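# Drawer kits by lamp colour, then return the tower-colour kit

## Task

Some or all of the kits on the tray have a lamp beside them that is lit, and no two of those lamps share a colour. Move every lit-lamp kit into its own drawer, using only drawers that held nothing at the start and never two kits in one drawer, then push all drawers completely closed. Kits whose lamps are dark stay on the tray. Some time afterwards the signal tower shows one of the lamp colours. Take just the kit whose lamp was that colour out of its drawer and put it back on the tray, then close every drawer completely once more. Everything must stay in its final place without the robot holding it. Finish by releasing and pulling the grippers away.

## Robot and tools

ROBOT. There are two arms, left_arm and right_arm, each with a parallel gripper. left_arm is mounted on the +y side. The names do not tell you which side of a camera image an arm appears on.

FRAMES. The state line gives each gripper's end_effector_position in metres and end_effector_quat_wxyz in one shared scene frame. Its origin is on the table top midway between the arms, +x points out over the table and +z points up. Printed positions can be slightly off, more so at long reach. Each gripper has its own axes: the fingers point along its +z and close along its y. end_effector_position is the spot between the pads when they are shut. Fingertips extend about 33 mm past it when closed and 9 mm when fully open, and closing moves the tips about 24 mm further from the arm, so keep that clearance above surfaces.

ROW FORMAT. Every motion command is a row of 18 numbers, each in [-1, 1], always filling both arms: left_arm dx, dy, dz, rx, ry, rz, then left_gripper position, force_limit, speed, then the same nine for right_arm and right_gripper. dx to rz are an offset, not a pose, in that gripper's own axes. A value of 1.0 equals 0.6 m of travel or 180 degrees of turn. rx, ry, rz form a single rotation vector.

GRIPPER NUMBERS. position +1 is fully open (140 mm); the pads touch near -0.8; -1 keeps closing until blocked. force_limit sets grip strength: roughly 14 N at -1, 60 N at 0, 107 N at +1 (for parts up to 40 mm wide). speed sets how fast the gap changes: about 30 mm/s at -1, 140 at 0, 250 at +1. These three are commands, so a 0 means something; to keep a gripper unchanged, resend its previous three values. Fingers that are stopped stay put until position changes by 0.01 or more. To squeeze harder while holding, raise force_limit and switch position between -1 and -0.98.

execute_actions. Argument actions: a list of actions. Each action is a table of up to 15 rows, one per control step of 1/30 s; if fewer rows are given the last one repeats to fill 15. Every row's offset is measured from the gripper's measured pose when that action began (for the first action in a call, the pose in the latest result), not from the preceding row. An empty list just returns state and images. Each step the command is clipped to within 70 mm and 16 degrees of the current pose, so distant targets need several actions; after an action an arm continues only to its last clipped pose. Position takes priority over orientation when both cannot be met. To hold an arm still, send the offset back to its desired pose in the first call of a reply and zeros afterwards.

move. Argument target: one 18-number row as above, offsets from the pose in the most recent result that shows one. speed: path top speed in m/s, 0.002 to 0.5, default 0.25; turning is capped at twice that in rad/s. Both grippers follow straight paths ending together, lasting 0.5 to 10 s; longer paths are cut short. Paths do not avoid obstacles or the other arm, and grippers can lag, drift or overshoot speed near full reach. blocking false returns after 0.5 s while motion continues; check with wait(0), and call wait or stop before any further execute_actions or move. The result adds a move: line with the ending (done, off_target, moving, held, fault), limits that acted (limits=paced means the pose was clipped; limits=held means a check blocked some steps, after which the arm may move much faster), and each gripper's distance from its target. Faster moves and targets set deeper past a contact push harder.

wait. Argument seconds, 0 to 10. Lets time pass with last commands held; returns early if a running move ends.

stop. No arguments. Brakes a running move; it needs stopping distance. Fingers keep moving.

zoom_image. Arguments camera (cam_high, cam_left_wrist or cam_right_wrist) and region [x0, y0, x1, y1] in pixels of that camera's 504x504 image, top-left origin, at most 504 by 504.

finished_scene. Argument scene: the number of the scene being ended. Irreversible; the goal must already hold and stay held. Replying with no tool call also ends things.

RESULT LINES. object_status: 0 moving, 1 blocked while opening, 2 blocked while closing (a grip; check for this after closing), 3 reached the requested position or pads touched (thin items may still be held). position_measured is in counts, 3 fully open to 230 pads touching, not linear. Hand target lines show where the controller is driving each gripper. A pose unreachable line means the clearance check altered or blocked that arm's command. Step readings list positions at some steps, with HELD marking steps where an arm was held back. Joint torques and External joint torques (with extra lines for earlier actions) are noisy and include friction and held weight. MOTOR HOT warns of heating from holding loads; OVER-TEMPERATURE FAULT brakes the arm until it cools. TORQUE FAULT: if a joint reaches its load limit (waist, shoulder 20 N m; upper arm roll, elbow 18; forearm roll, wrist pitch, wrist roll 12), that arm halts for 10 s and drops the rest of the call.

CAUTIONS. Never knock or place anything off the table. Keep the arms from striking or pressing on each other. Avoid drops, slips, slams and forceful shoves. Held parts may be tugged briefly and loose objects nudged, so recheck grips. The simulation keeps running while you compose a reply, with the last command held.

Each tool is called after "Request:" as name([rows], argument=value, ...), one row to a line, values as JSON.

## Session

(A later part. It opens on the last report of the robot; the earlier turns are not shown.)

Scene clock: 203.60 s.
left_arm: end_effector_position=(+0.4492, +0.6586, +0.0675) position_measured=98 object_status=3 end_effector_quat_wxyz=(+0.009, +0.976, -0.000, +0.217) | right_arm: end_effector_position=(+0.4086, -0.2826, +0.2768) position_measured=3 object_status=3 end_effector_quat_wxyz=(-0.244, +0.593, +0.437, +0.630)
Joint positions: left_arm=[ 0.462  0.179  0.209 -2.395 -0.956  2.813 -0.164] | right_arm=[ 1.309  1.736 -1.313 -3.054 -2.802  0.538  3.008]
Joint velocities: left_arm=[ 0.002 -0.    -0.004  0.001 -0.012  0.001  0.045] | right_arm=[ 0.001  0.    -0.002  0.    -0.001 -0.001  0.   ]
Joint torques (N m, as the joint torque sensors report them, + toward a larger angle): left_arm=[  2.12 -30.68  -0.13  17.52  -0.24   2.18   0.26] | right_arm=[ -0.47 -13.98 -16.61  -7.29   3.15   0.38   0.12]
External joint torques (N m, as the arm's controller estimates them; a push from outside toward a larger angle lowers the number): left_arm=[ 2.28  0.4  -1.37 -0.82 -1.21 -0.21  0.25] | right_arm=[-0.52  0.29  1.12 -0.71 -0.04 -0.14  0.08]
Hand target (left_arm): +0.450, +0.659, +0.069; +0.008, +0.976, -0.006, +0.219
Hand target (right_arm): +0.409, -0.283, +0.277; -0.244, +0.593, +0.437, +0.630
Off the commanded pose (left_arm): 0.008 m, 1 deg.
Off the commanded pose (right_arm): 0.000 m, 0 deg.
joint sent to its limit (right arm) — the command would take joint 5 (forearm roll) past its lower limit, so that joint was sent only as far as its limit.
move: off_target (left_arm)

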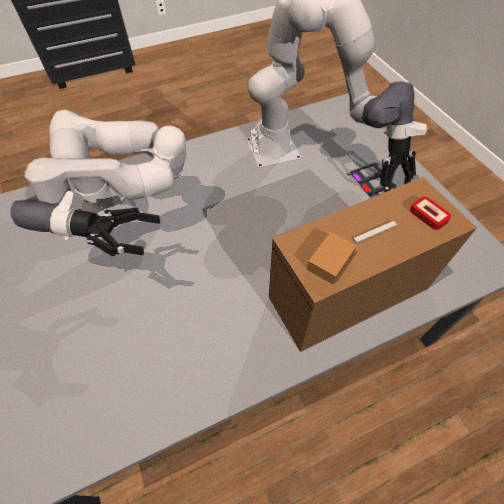

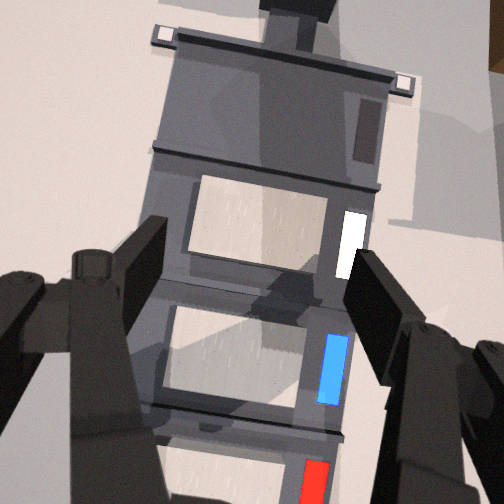

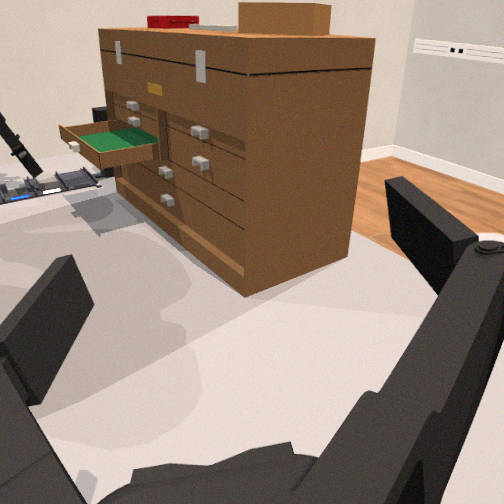

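Request:
move(target=[0.003,-0.006,0.065,0,0,0,0.25,0,0,0,0,0,0,0,0,1,0,0], speed=0.05)

Request:
move(target=[0,0,0,0,0,0,-1,0,-0.5,0,0,0,0,0,0,1,0,0])

Request:
move(target=[0.137,0,-0.295,0,0,0,-1,0,-0.5,0,0,0,0,0,0,1,0,0], speed=0.2)

Request:
move(target=[0.1,0.43,0.055,0,0,0,-1,0,-0.5,0,0,0,0,0,0,1,0,0])

Scene clock: 207.77 s.
left_arm: end_effector_position=(+0.4674, +0.6592, +0.0325) position_measured=98 object_status=3 end_effector_quat_wxyz=(+0.013, +0.976, +0.004, +0.216) | right_arm: end_effector_position=(+0.4086, -0.2826, +0.2768) position_measured=3 object_status=3 end_effector_quat_wxyz=(-0.244, +0.593, +0.437, +0.630)
Joint positions: left_arm=[ 0.485  0.303  0.16  -2.313 -1.082  2.834 -0.075] | right_arm=[ 1.309  1.736 -1.313 -3.054 -2.802  0.538  3.008]
Joint velocities: left_arm=[ 0.009  0.006 -0.008  0.003 -0.022  0.007  0.045] | right_arm=[-0.001 -0.001 -0.001 -0.     0.002  0.    -0.001]
Joint torques (N m, as the joint torque sensors report them, + toward a larger angle): left_arm=[  2.66 -31.3    0.29  19.02  -0.2    2.66   0.45] | right_arm=[ -0.33 -13.88 -16.87  -7.3    3.14   0.36   0.16]
External joint torques (N m, as the arm's controller estimates them; a push from outside toward a larger angle lowers the number): left_arm=[ 2.65  3.07 -1.72  1.73 -1.13  0.38  0.44] | right_arm=[-0.26  0.4   0.86 -0.62 -0.05 -0.17  0.12]
Hand target (left_arm): +0.468, +0.661, +0.033; +0.010, +0.976, -0.000, +0.218
Hand target (right_arm): +0.409, -0.283, +0.277; -0.244, +0.593, +0.437, +0.630
Off the commanded pose (left_arm): 0.002 m, 1 deg.
Off the commanded pose (right_arm): 0.000 m, 0 deg.
joint sent to its limit (right arm) — the command would take joint 5 (forearm roll) past its lower limit, so that joint was sent only as far as its limit.
move: done

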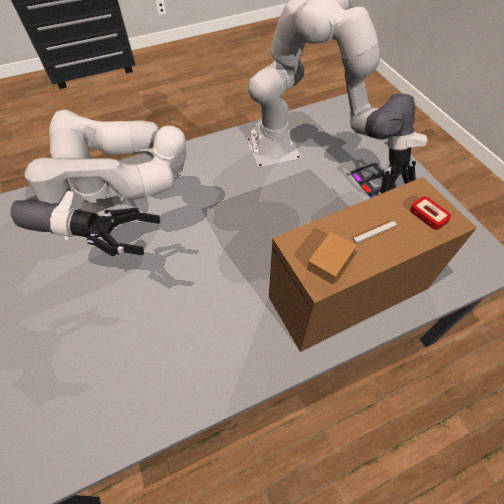

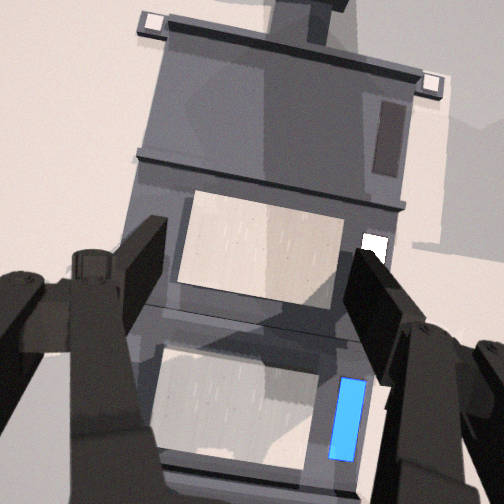

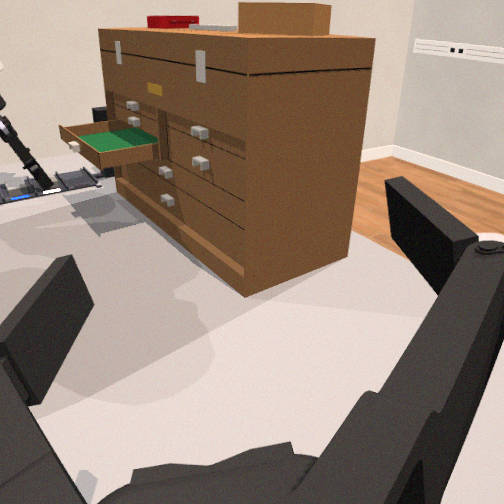

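Scene clock: 208.27 s.
left_arm: end_effector_position=(+0.4677, +0.6634, +0.0351) position_measured=132 object_status=2 end_effector_quat_wxyz=(+0.009, +0.976, +0.006, +0.218) | right_arm: end_effector_position=(+0.4086, -0.2826, +0.2768) position_measured=3 object_status=3 end_effector_quat_wxyz=(-0.244, +0.593, +0.437, +0.630)
Joint positions: left_arm=[ 0.485  0.3    0.163 -2.312 -1.082  2.84  -0.075] | right_arm=[ 1.309  1.736 -1.313 -3.054 -2.802  0.538  3.008]
Joint velocities: left_arm=[-0.     0.     0.    -0.002  0.001  0.     0.001] | right_arm=[-0.    -0.001  0.     0.001  0.001 -0.     0.   ]
Joint torques (N m, as the joint torque sensors report them, + toward a larger angle): left_arm=[ -0.31 -31.15   0.13  16.07   0.88   1.34   0.03] | right_arm=[ -0.53 -13.75 -16.65  -7.35   3.17   0.35   0.15]
External joint torques (N m, as the arm's controller estimates them; a push from outside toward a larger angle lowers the number): left_arm=[-0.26  3.08 -1.82 -1.27 -0.07 -0.94  0.02] | right_arm=[-0.53  0.55  1.04 -0.76  0.01 -0.18  0.1 ]
Hand target (left_arm): +0.467, +0.659, +0.033; +0.013, +0.976, +0.004, +0.216
Hand target (right_arm): +0.409, -0.283, +0.277; -0.244, +0.593, +0.437, +0.630
Off the commanded pose (left_arm): 0.005 m, 1 deg.
Off the commanded pose (right_arm): 0.000 m, 0 deg.
joint sent to its limit (right arm) — the command would take joint 5 (forearm roll) past its lower limit, so that joint was sent only as far as its limit.
move: off_target (left_arm)

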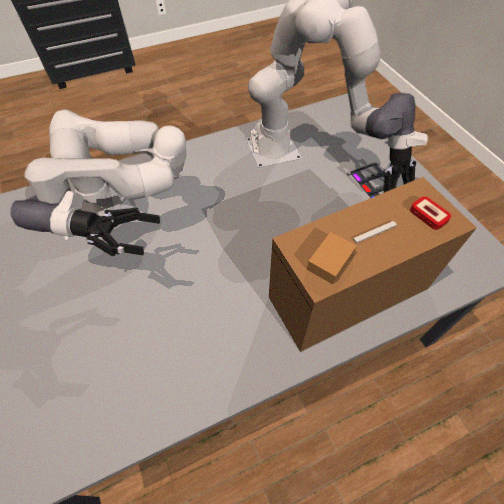

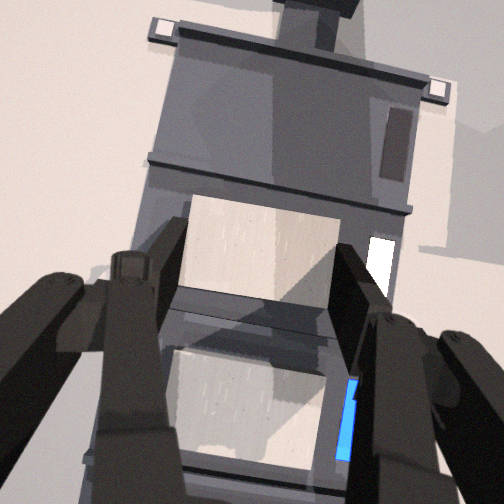

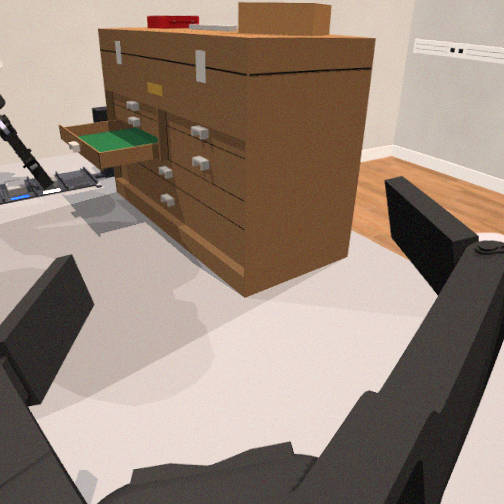

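Scene clock: 210.30 s.
left_arm: end_effector_position=(+0.4623, +0.6683, +0.2302) position_measured=132 object_status=2 end_effector_quat_wxyz=(+0.002, +0.977, +0.003, +0.213) | right_arm: end_effector_position=(+0.4086, -0.2826, +0.2768) position_measured=3 object_status=3 end_effector_quat_wxyz=(-0.244, +0.593, +0.437, +0.630)
Joint positions: left_arm=[ 0.498 -0.109  0.238 -2.306 -0.379  2.524 -0.696] | right_arm=[ 1.309  1.736 -1.313 -3.054 -2.802  0.538  3.008]
Joint velocities: left_arm=[ 0.     0.     0.     0.     0.005 -0.002 -0.035] | right_arm=[-0.     0.001 -0.001  0.     0.001  0.001  0.001]
Joint torques (N m, as the joint torque sensors report them, + toward a larger angle): left_arm=[  1.71 -24.85  -1.73  24.03   1.86   2.61  -0.11] | right_arm=[ -0.51 -13.74 -16.66  -7.36   3.15   0.34   0.14]
External joint torques (N m, as the arm's controller estimates them; a push from outside toward a larger angle lowers the number): left_arm=[ 1.59  1.65 -0.97  0.45  1.03 -0.34 -0.13] | right_arm=[-0.49  0.51  1.06 -0.75 -0.04 -0.19  0.1 ]
Hand target (left_arm): +0.463, +0.669, +0.231; +0.002, +0.977, +0.008, +0.212
Hand target (right_arm): +0.409, -0.283, +0.277; -0.244, +0.593, +0.437, +0.630
Off the commanded pose (left_arm): 0.005 m, 1 deg.
Off the commanded pose (right_arm): 0.000 m, 0 deg.
joint sent to its limit (right arm) — the command would take joint 5 (forearm roll) past its lower limit, so that joint was sent only as far as its limit.
move: off_target (left_arm)

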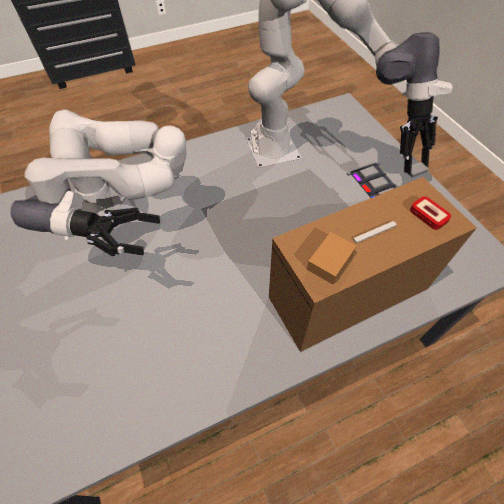

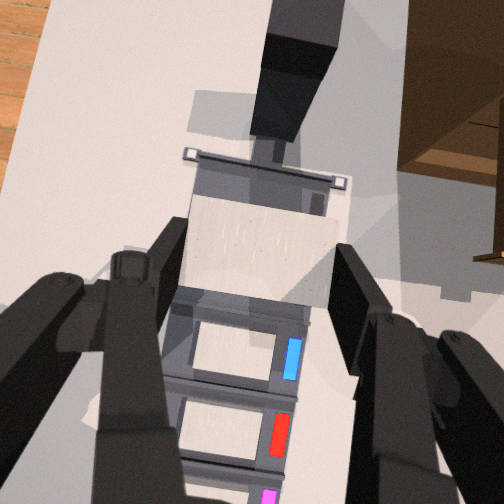

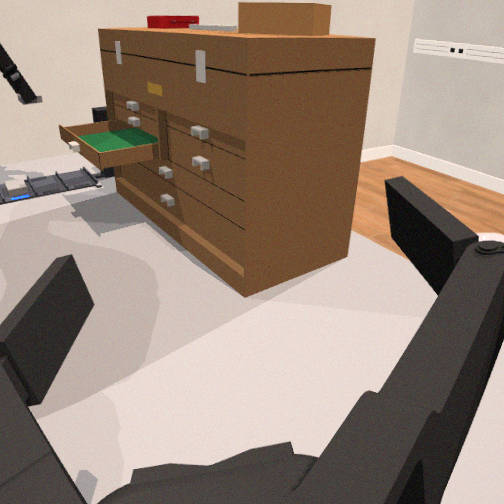

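Scene clock: 212.50 s.
left_arm: end_effector_position=(+0.5326, +0.4085, +0.2271) position_measured=132 object_status=2 end_effector_quat_wxyz=(+0.002, +0.977, -0.003, +0.214) | right_arm: end_effector_position=(+0.4086, -0.2826, +0.2768) position_measured=3 object_status=3 end_effector_quat_wxyz=(-0.244, +0.593, +0.437, +0.630)
Joint positions: left_arm=[ 0.531 -0.182 -0.321 -2.425 -0.203  2.676 -1.335] | right_arm=[ 1.309  1.736 -1.313 -3.054 -2.802  0.538  3.008]
Joint velocities: left_arm=[ 0.01  -0.001 -0.009  0.     0.003  0.    -0.034] | right_arm=[ 0.001  0.    -0.002  0.002  0.001 -0.    -0.002]
Joint torques (N m, as the joint torque sensors report them, + toward a larger angle): left_arm=[  0.75 -23.19   0.11  24.54   1.69   3.18  -0.05] | right_arm=[ -0.76 -13.94 -16.77  -7.21   3.14   0.37   0.13]
External joint torques (N m, as the arm's controller estimates them; a push from outside toward a larger angle lowers the number): left_arm=[ 0.7   0.6  -1.4   1.23  0.91 -0.11 -0.06] | right_arm=[-0.82  0.34  0.96 -0.64 -0.04 -0.14  0.09]
Hand target (left_arm): +0.534, +0.409, +0.228; +0.002, +0.977, +0.003, +0.215
Hand target (right_arm): +0.409, -0.283, +0.277; -0.244, +0.593, +0.437, +0.630
Off the commanded pose (left_arm): 0.002 m, 1 deg.
Off the commanded pose (right_arm): 0.000 m, 0 deg.
joint sent to its limit (right arm) — the command would take joint 5 (forearm roll) past its lower limit, so that joint was sent only as far as its limit.
move: done

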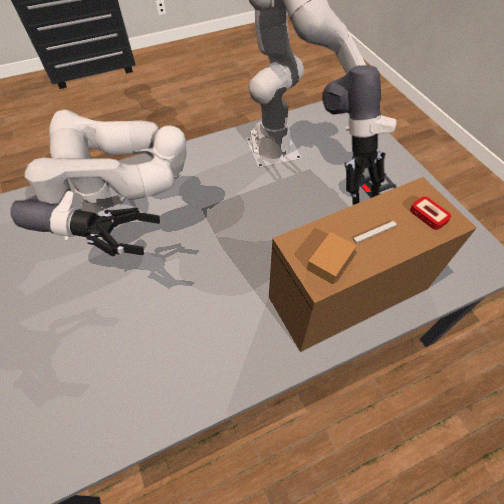

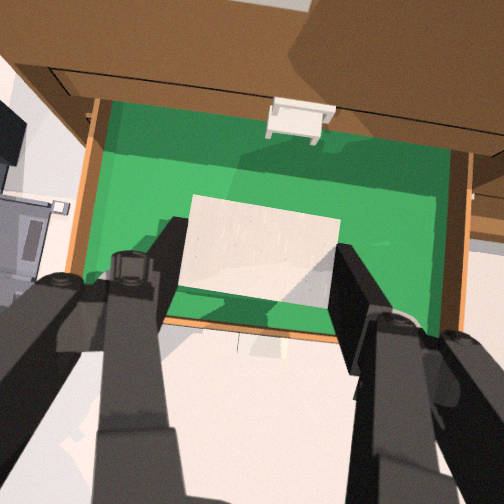

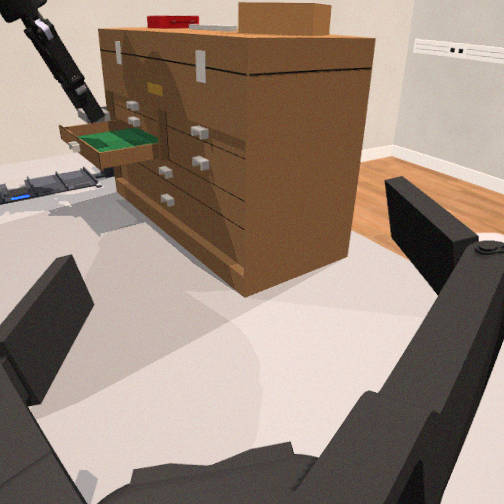

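Request:
move(target=[-0.012,0,0.088,0,0,0,-1,0,-0.5,0,0,0,0,0,0,1,0,0], speed=0.05)

Request:
move(target=[0,0,0,0,0,0,0.25,0,0,0,0,0,0,0,0,1,0,0])

Request:
move(target=[0,0,-0.085,0,0,0,0.25,0,0,0,0,0,0,0,0,1,0,0], speed=0.15)

Request:
move(target=[-0.135,0.025,-0.005,0,0.145,0,0.1,0,0,0,0,0,0,0,0,1,0,0], speed=0.15)

Scene clock: 217.47 s.
left_arm: end_effector_position=(+0.5477, +0.4069, +0.1760) position_measured=132 object_status=2 end_effector_quat_wxyz=(+0.004, +0.977, -0.004, +0.213) | right_arm: end_effector_position=(+0.4086, -0.2826, +0.2768) position_measured=3 object_status=3 end_effector_quat_wxyz=(-0.244, +0.593, +0.437, +0.630)
Joint positions: left_arm=[ 0.532 -0.045 -0.332 -2.427 -0.158  2.809 -1.36 ] | right_arm=[ 1.309  1.736 -1.313 -3.054 -2.802  0.538  3.008]
Joint velocities: left_arm=[-0.     0.006 -0.001  0.     0.008  0.018 -0.012] | right_arm=[-0.     0.001  0.001 -0.001 -0.002 -0.    -0.   ]
Joint torques (N m, as the joint torque sensors report them, + toward a larger angle): left_arm=[  1.18 -25.48  -0.3   21.71   1.82   3.66  -0.03] | right_arm=[ -0.42 -13.65 -16.66  -7.22   3.14   0.4    0.14]
External joint torques (N m, as the arm's controller estimates them; a push from outside toward a larger angle lowers the number): left_arm=[ 1.22  1.68 -0.64 -0.32  1.08  0.36 -0.04] | right_arm=[-0.43  0.61  1.02 -0.59 -0.03 -0.13  0.1 ]
Hand target (left_arm): +0.549, +0.407, +0.176; +0.003, +0.977, -0.003, +0.215
Hand target (right_arm): +0.409, -0.283, +0.277; -0.244, +0.593, +0.437, +0.630
Off the commanded pose (left_arm): 0.001 m, 0 deg.
Off the commanded pose (right_arm): 0.000 m, 0 deg.
joint sent to its limit (right arm) — the command would take joint 5 (forearm roll) past its lower limit, so that joint was sent only as far as its limit.
move: done

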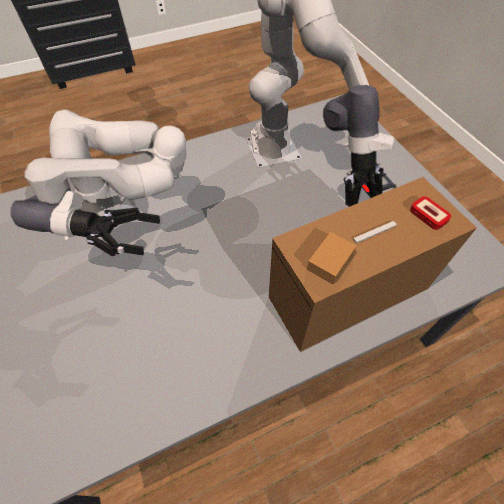

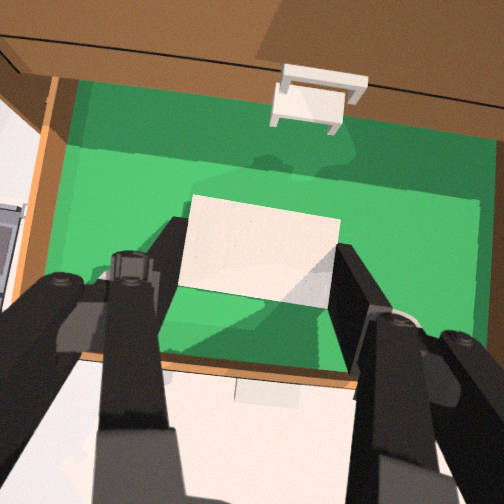

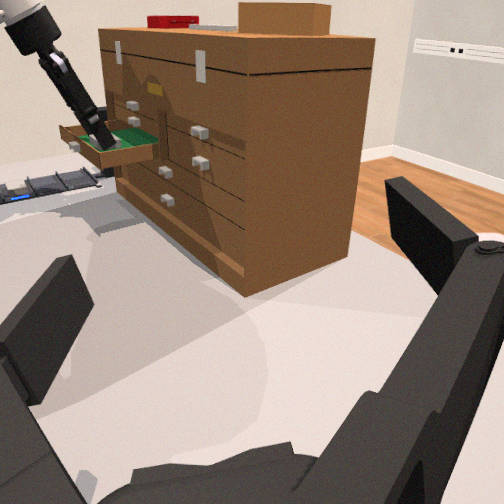

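Scene clock: 217.97 s.
left_arm: end_effector_position=(+0.5477, +0.4069, +0.1760) position_measured=98 object_status=3 end_effector_quat_wxyz=(+0.004, +0.977, -0.004, +0.213) | right_arm: end_effector_position=(+0.4086, -0.2826, +0.2768) position_measured=3 object_status=3 end_effector_quat_wxyz=(-0.244, +0.593, +0.437, +0.630)
Joint positions: left_arm=[ 0.532 -0.045 -0.332 -2.427 -0.158  2.809 -1.36 ] | right_arm=[ 1.309  1.736 -1.313 -3.054 -2.802  0.538  3.008]
Joint velocities: left_arm=[ 0.    -0.     0.     0.001 -0.    -0.     0.001] | right_arm=[-0.    -0.001  0.001  0.001  0.     0.001 -0.001]
Joint torques (N m, as the joint torque sensors report them, + toward a larger angle): left_arm=[  0.62 -26.35  -0.44  21.57   0.78   3.2    0.15] | right_arm=[ -0.5  -13.77 -17.01  -7.41   3.15   0.38   0.11]
External joint torques (N m, as the arm's controller estimates them; a push from outside toward a larger angle lowers the number): left_arm=[ 0.55  0.71 -0.88 -0.43  0.05 -0.09  0.14] | right_arm=[-0.47  0.54  0.68 -0.83 -0.01 -0.15  0.06]
Hand target (left_arm): +0.548, +0.407, +0.176; +0.004, +0.977, -0.004, +0.213
Hand target (right_arm): +0.409, -0.283, +0.277; -0.244, +0.593, +0.437, +0.630
Off the commanded pose (left_arm): 0.000 m, 0 deg.
Off the commanded pose (right_arm): 0.000 m, 0 deg.
joint sent to its limit (right arm) — the command would take joint 5 (forearm roll) past its lower limit, so that joint was sent only as far as its limit.
move: done

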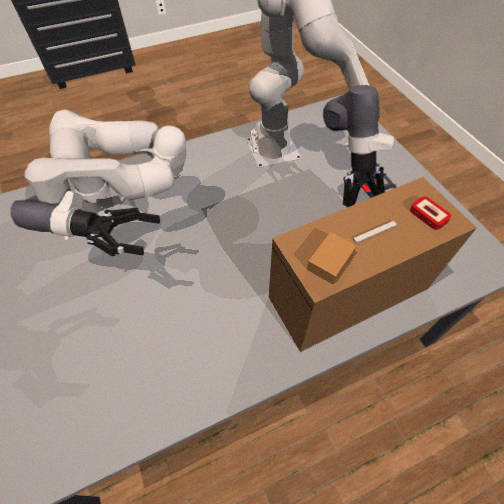

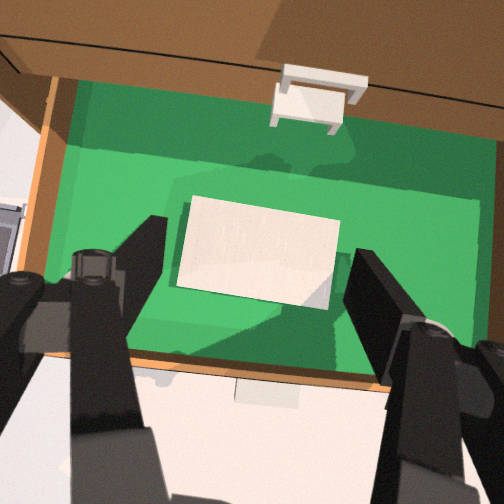

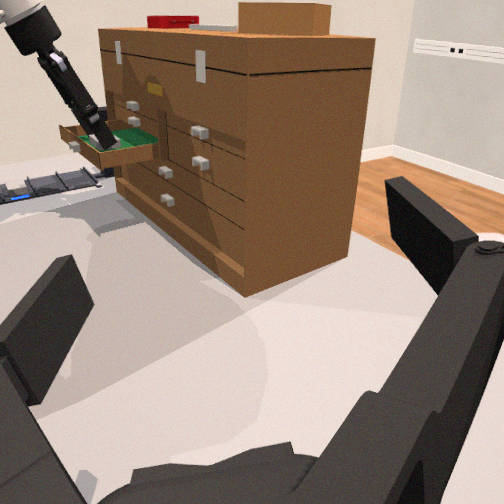

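Scene clock: 219.00 s.
left_arm: end_effector_position=(+0.5277, +0.4091, +0.2236) position_measured=98 object_status=3 end_effector_quat_wxyz=(+0.002, +0.977, -0.002, +0.215) | right_arm: end_effector_position=(+0.4086, -0.2826, +0.2768) position_measured=3 object_status=3 end_effector_quat_wxyz=(-0.244, +0.593, +0.437, +0.630)
Joint positions: left_arm=[ 0.522 -0.191 -0.311 -2.445 -0.209  2.687 -1.329] | right_arm=[ 1.309  1.736 -1.313 -3.054 -2.802  0.538  3.008]
Joint velocities: left_arm=[ 0.     0.001  0.002 -0.001 -0.002 -0.009  0.008] | right_arm=[ 0.001 -0.001  0.001  0.001 -0.001 -0.     0.   ]
Joint torques (N m, as the joint torque sensors report them, + toward a larger angle): left_arm=[ -1.28 -23.83   1.95  21.49  -0.32   2.77   0.19] | right_arm=[ -0.53 -13.9  -16.73  -7.55   3.14   0.34   0.12]
External joint torques (N m, as the arm's controller estimates them; a push from outside toward a larger angle lowers the number): left_arm=[-1.35 -0.48  0.44 -1.68 -1.1  -0.52  0.18] | right_arm=[-0.56  0.4   0.95 -0.96 -0.03 -0.17  0.08]
Hand target (left_arm): +0.526, +0.408, +0.222; +0.003, +0.977, -0.004, +0.213
Hand target (right_arm): +0.409, -0.283, +0.277; -0.244, +0.593, +0.437, +0.630
Off the commanded pose (left_arm): 0.002 m, 0 deg.
Off the commanded pose (right_arm): 0.000 m, 0 deg.
joint sent to its limit (right arm) — the command would take joint 5 (forearm roll) past its lower limit, so that joint was sent only as far as its limit.
move: done

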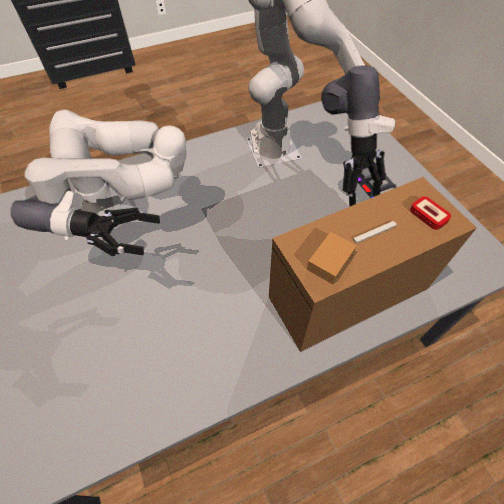

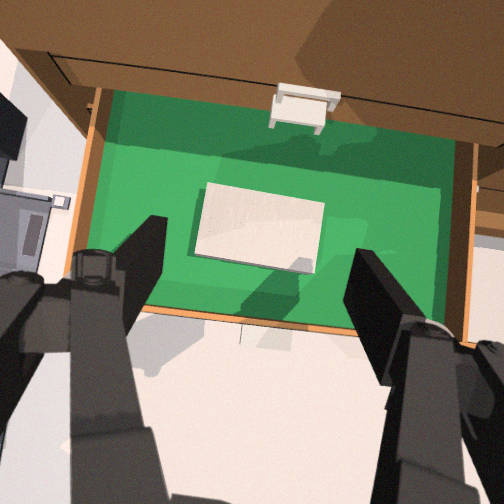

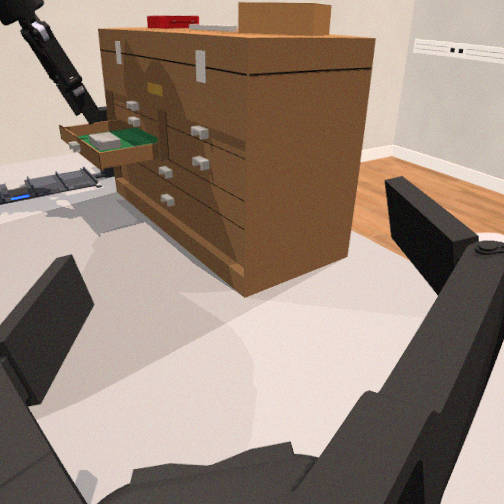

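Scene clock: 221.40 s.
left_arm: end_effector_position=(+0.4577, +0.3901, +0.1944) position_measured=117 object_status=3 end_effector_quat_wxyz=(+0.008, +0.904, +0.004, +0.428) | right_arm: end_effector_position=(+0.4086, -0.2826, +0.2768) position_measured=3 object_status=3 end_effector_quat_wxyz=(-0.244, +0.593, +0.437, +0.630)
Joint positions: left_arm=[-0.607 -0.355  0.717 -3.026 -0.346  3.682 -1.14 ] | right_arm=[ 1.309  1.736 -1.313 -3.054 -2.802  0.538  3.008]
Joint velocities: left_arm=[-0.139 -0.031  0.125  0.001 -0.06   0.055  0.087] | right_arm=[-0.001 -0.002 -0.001 -0.    -0.    -0.     0.001]
Joint torques (N m, as the joint torque sensors report them, + toward a larger angle): left_arm=[-1.46 -8.16 -4.41 14.44  0.4   3.83  0.25] | right_arm=[ -0.52 -13.88 -16.63  -7.15   3.14   0.37   0.13]
External joint torques (N m, as the arm's controller estimates them; a push from outside toward a larger angle lowers the number): left_arm=[-1.53 -0.87  0.59 -1.58 -1.04  0.52  0.22] | right_arm=[-0.51  0.42  1.07 -0.55 -0.03 -0.16  0.09]
Hand target (left_arm): +0.457, +0.392, +0.196; +0.002, +0.903, -0.003, +0.431
Hand target (right_arm): +0.409, -0.283, +0.277; -0.244, +0.593, +0.437, +0.630
Off the commanded pose (left_arm): 0.007 m, 1 deg.
Off the commanded pose (right_arm): 0.000 m, 0 deg.
joint sent to its limit (left arm) — the command would take joint 4 (elbow) past its lower limit, so that joint was sent only as far as its limit.
joint sent to its limit (right arm) — the command would take joint 5 (forearm roll) past its lower limit, so that joint was sent only as far as its limit.
move: off_target (left_arm)

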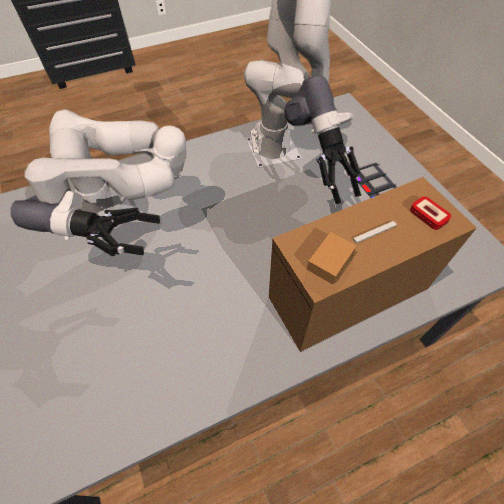

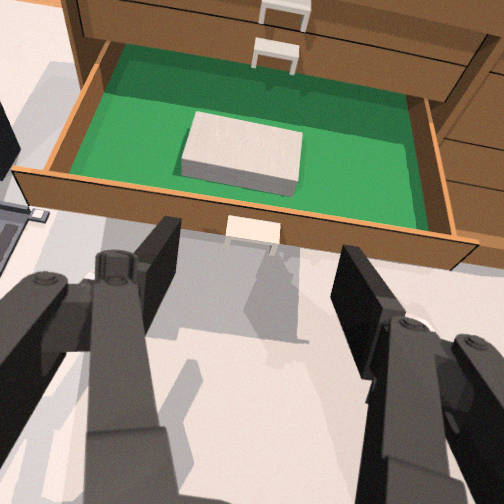

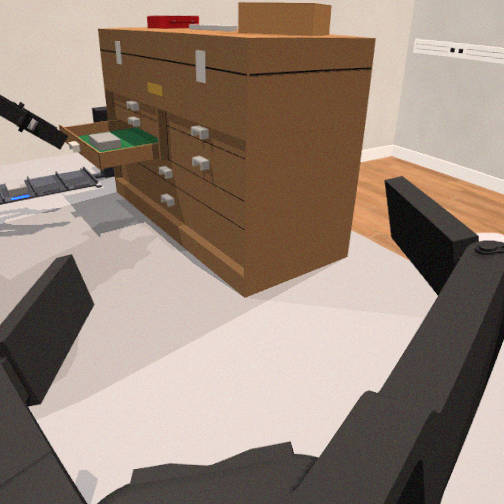

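Request:
move(target=[-0.022,-0.005,0.04,0,0,0,0.1,0,0,0,0,0,0,0,0,1,0,0], speed=0.06)

Request:
move(target=[0.124,0,0.184,0,0.05,0,0.1,0,0,0,0,0,0,0,0,1,0,0], speed=0.07)

Scene clock: 224.53 s.
left_arm: end_effector_position=(+0.4670, +0.3940, +0.1671) position_measured=117 object_status=3 end_effector_quat_wxyz=(+0.006, +0.905, +0.000, +0.425) | right_arm: end_effector_position=(+0.4086, -0.2826, +0.2768) position_measured=3 object_status=3 end_effector_quat_wxyz=(-0.244, +0.593, +0.437, +0.630)
Joint positions: left_arm=[-0.904 -0.24   1.084 -2.998 -0.168  3.773 -1.255] | right_arm=[ 1.309  1.736 -1.313 -3.054 -2.802  0.538  3.008]
Joint velocities: left_arm=[-0.038  0.001  0.038  0.    -0.     0.024 -0.023] | right_arm=[-0.001 -0.001 -0.    -0.001  0.    -0.    -0.002]
Joint torques (N m, as the joint torque sensors report them, + toward a larger angle): left_arm=[-2.3  -5.53 -4.25 13.23  2.04  3.87  0.01] | right_arm=[ -0.43 -13.82 -16.91  -7.28   3.14   0.36   0.15]
External joint torques (N m, as the arm's controller estimates them; a push from outside toward a larger angle lowers the number): left_arm=[-2.36 -1.1   0.08 -0.9   0.99  0.46 -0.01] | right_arm=[-0.4   0.46  0.81 -0.61 -0.04 -0.17  0.11]
Hand target (left_arm): +0.468, +0.393, +0.169; +0.008, +0.904, +0.003, +0.428
Hand target (right_arm): +0.409, -0.283, +0.277; -0.244, +0.593, +0.437, +0.630
Off the commanded pose (left_arm): 0.002 m, 1 deg.
Off the commanded pose (right_arm): 0.000 m, 0 deg.
joint sent to its limit (right arm) — the command would take joint 5 (forearm roll) past its lower limit, so that joint was sent only as far as its limit.
move: done

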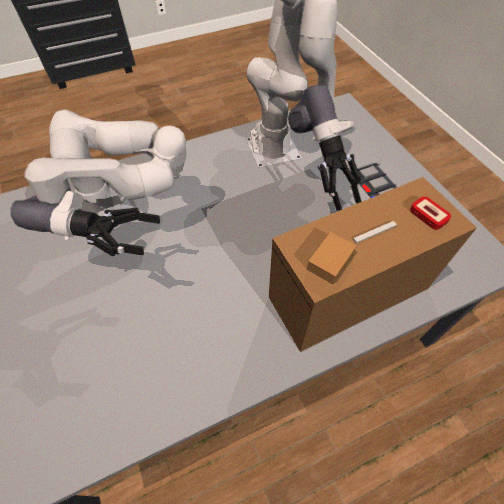

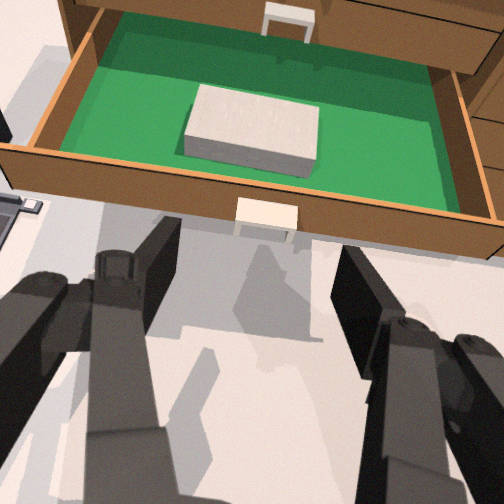

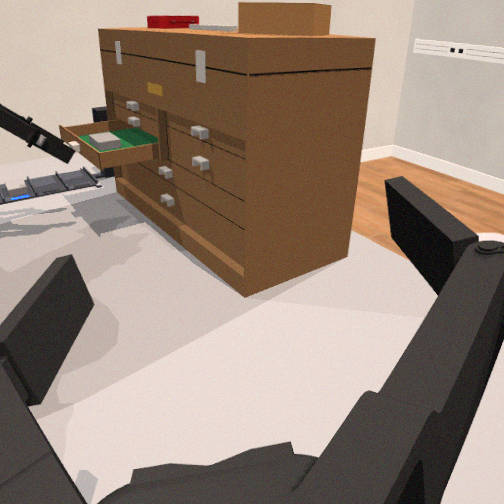

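Scene clock: 227.23 s.
left_arm: end_effector_position=(+0.5869, +0.4020, +0.1277) position_measured=117 object_status=3 end_effector_quat_wxyz=(-0.001, +0.883, +0.007, +0.469) | right_arm: end_effector_position=(+0.4086, -0.2826, +0.2768) position_measured=3 object_status=3 end_effector_quat_wxyz=(-0.244, +0.593, +0.437, +0.630)
Joint positions: left_arm=[-0.399  0.462  0.699 -2.602  0.321  4.006 -1.979] | right_arm=[ 1.309  1.736 -1.313 -3.054 -2.802  0.538  3.008]
Joint velocities: left_arm=[ 0.012  0.    -0.013  0.    -0.     0.013 -0.007] | right_arm=[-0. -0.  0.  0. -0.  0. -0.]
Joint torques (N m, as the joint torque sensors report them, + toward a larger angle): left_arm=[ -0.46 -31.37   4.87  18.28  -0.27   7.01   0.  ] | right_arm=[ -0.32 -13.76 -16.56  -7.34   3.15   0.38   0.13]
External joint torques (N m, as the arm's controller estimates them; a push from outside toward a larger angle lowers the number): left_arm=[-0.4  -3.49 -2.65  5.9   0.81  3.76  0.  ] | right_arm=[-0.32  0.52  1.11 -0.74 -0.02 -0.14  0.09]
Hand target (left_arm): +0.595, +0.393, +0.144; +0.008, +0.873, +0.002, +0.487
Hand target (right_arm): +0.409, -0.283, +0.277; -0.244, +0.593, +0.437, +0.630
Off the commanded pose (left_arm): 0.030 m, 4 deg.
Off the commanded pose (right_arm): 0.000 m, 0 deg.
joint sent to its limit (right arm) — the command would take joint 5 (forearm roll) past its lower limit, so that joint was sent only as far as its limit.
move: off_target (left_arm); limits=paced

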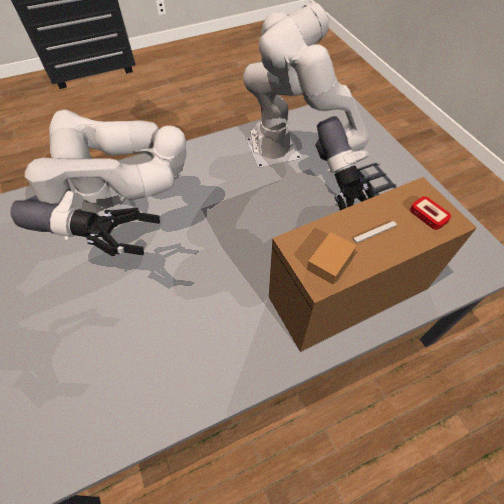

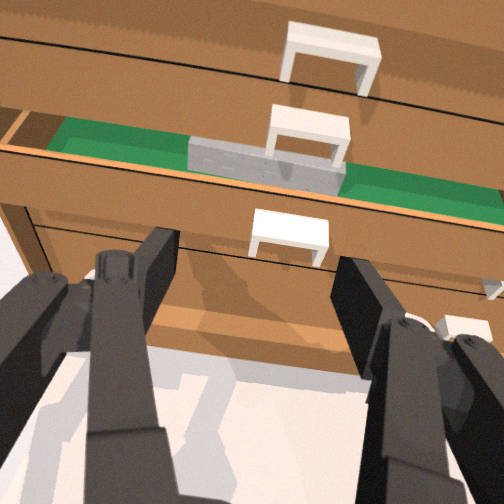

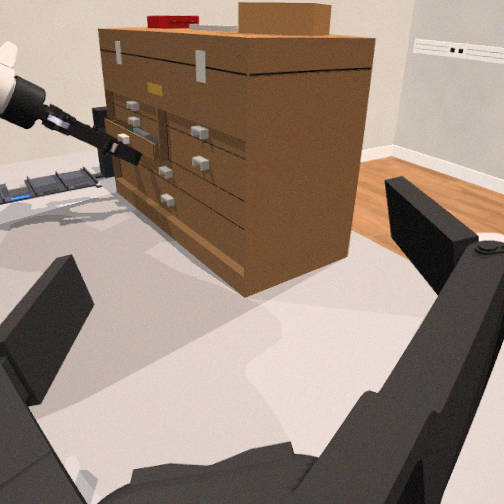

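Request:
move(target=[-0.017,0.013,-0.07,0,0,0,0.1,0,0,0,0,0,0,0,0,1,0,0], speed=0.06)

Request:
move(target=[0.035,0,-0.008,0,0.02,0,0.1,0,0,0,0,0,0,0,0,1,0,0], speed=0.06)

Scene clock: 230.90 s.
left_arm: end_effector_position=(+0.5474, +0.3926, +0.1423) position_measured=117 object_status=3 end_effector_quat_wxyz=(+0.001, +0.884, +0.010, +0.468) | right_arm: end_effector_position=(+0.4086, -0.2826, +0.2768) position_measured=3 object_status=3 end_effector_quat_wxyz=(-0.244, +0.593, +0.437, +0.630)
Joint positions: left_arm=[-0.501  0.347  0.771 -2.744  0.278  4.019 -1.912] | right_arm=[ 1.309  1.736 -1.313 -3.054 -2.802  0.538  3.008]
Joint velocities: left_arm=[-0.022 -0.001  0.019 -0.004 -0.002  0.001  0.027] | right_arm=[-0.001 -0.     0.001  0.001 -0.001 -0.001  0.   ]
Joint torques (N m, as the joint torque sensors report them, + toward a larger angle): left_arm=[ -0.85 -23.3    6.64  10.44  -1.77   3.79   0.18] | right_arm=[ -0.44 -13.68 -16.55  -7.37   3.11   0.38   0.11]
External joint torques (N m, as the arm's controller estimates them; a push from outside toward a larger angle lowers the number): left_arm=[-0.8  -0.3   0.93 -1.5  -0.92  0.48  0.15] | right_arm=[-0.43  0.59  1.14 -0.77 -0.06 -0.15  0.07]
Hand target (left_arm): +0.547, +0.393, +0.143; -0.002, +0.883, +0.007, +0.469
Hand target (right_arm): +0.409, -0.283, +0.277; -0.244, +0.593, +0.437, +0.630
Off the commanded pose (left_arm): 0.001 m, 0 deg.
Off the commanded pose (right_arm): 0.000 m, 0 deg.
joint sent to its limit (right arm) — the command would take joint 5 (forearm roll) past its lower limit, so that joint was sent only as far as its limit.
move: done

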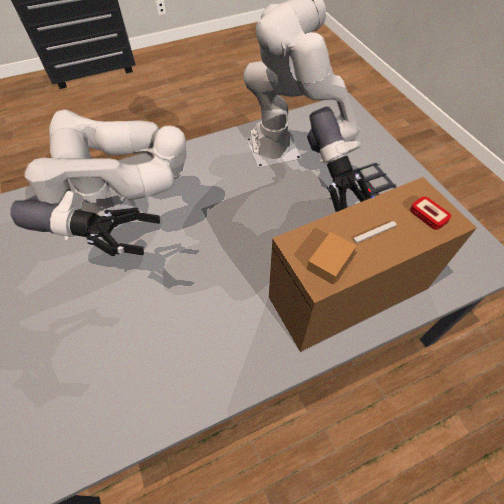

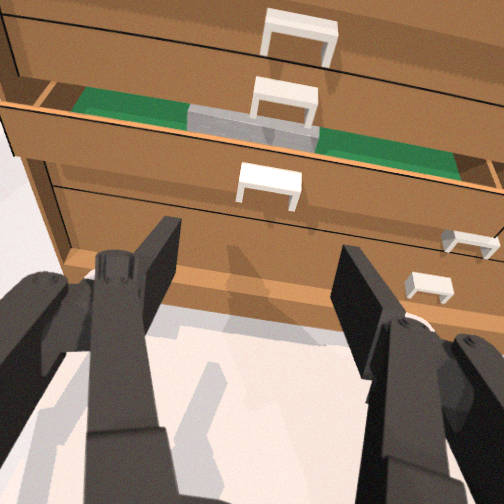

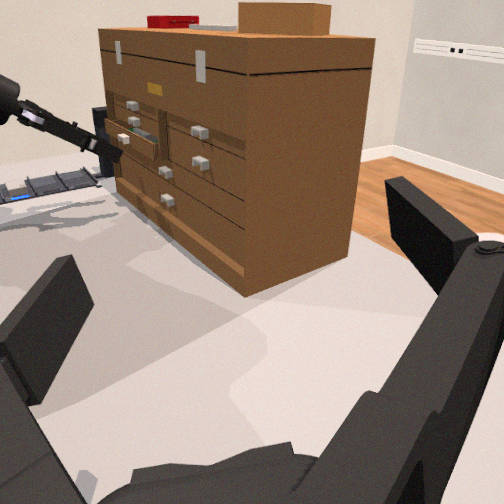

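Scene clock: 231.83 s.
left_arm: end_effector_position=(+0.5537, +0.3924, +0.1602) position_measured=117 object_status=3 end_effector_quat_wxyz=(+0.003, +0.870, +0.012, +0.493) | right_arm: end_effector_position=(+0.4086, -0.2826, +0.2768) position_measured=3 object_status=3 end_effector_quat_wxyz=(-0.244, +0.593, +0.437, +0.630)
Joint positions: left_arm=[-0.504  0.348  0.771 -2.743  0.254  4.071 -1.905] | right_arm=[ 1.309  1.736 -1.313 -3.054 -2.802  0.538  3.008]
Joint velocities: left_arm=[ 0.001  0.002 -0.001 -0.    -0.003  0.011  0.005] | right_arm=[ 0.    -0.    -0.    -0.     0.     0.001 -0.001]
Joint torques (N m, as the joint torque sensors report them, + toward a larger angle): left_arm=[ -0.93 -21.41   5.98  13.41  -1.82   3.66   0.25] | right_arm=[ -0.48 -14.01 -16.69  -7.52   3.12   0.38   0.12]
External joint torques (N m, as the arm's controller estimates them; a push from outside toward a larger angle lowers the number): left_arm=[-0.92  1.54  0.18  1.45 -0.97  0.39  0.22] | right_arm=[-0.48  0.28  1.03 -0.91 -0.06 -0.15  0.08]
Hand target (left_arm): +0.555, +0.393, +0.162; +0.001, +0.868, +0.010, +0.496
Hand target (right_arm): +0.409, -0.283, +0.277; -0.244, +0.593, +0.437, +0.630
Off the commanded pose (left_arm): 0.003 m, 0 deg.
Off the commanded pose (right_arm): 0.000 m, 0 deg.
joint sent to its limit (right arm) — the command would take joint 5 (forearm roll) past its lower limit, so that joint was sent only as far as its limit.
move: done

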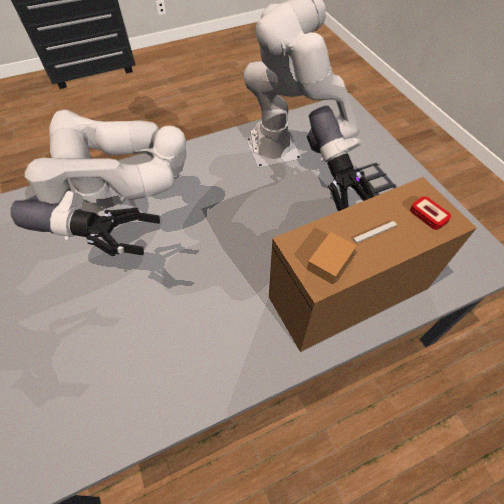

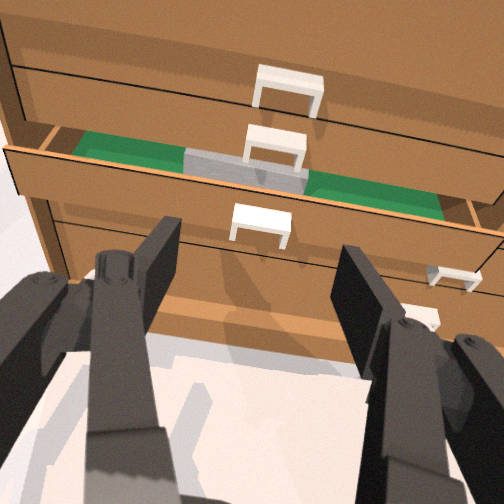

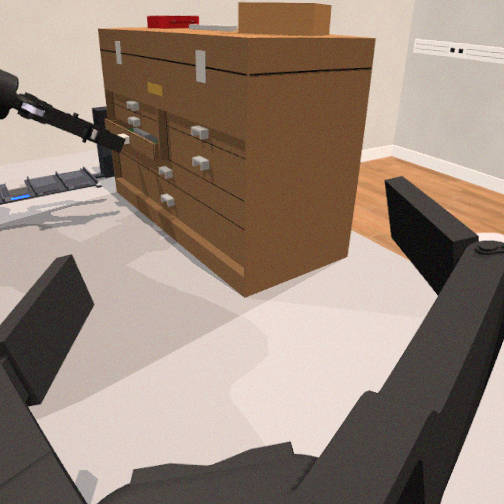

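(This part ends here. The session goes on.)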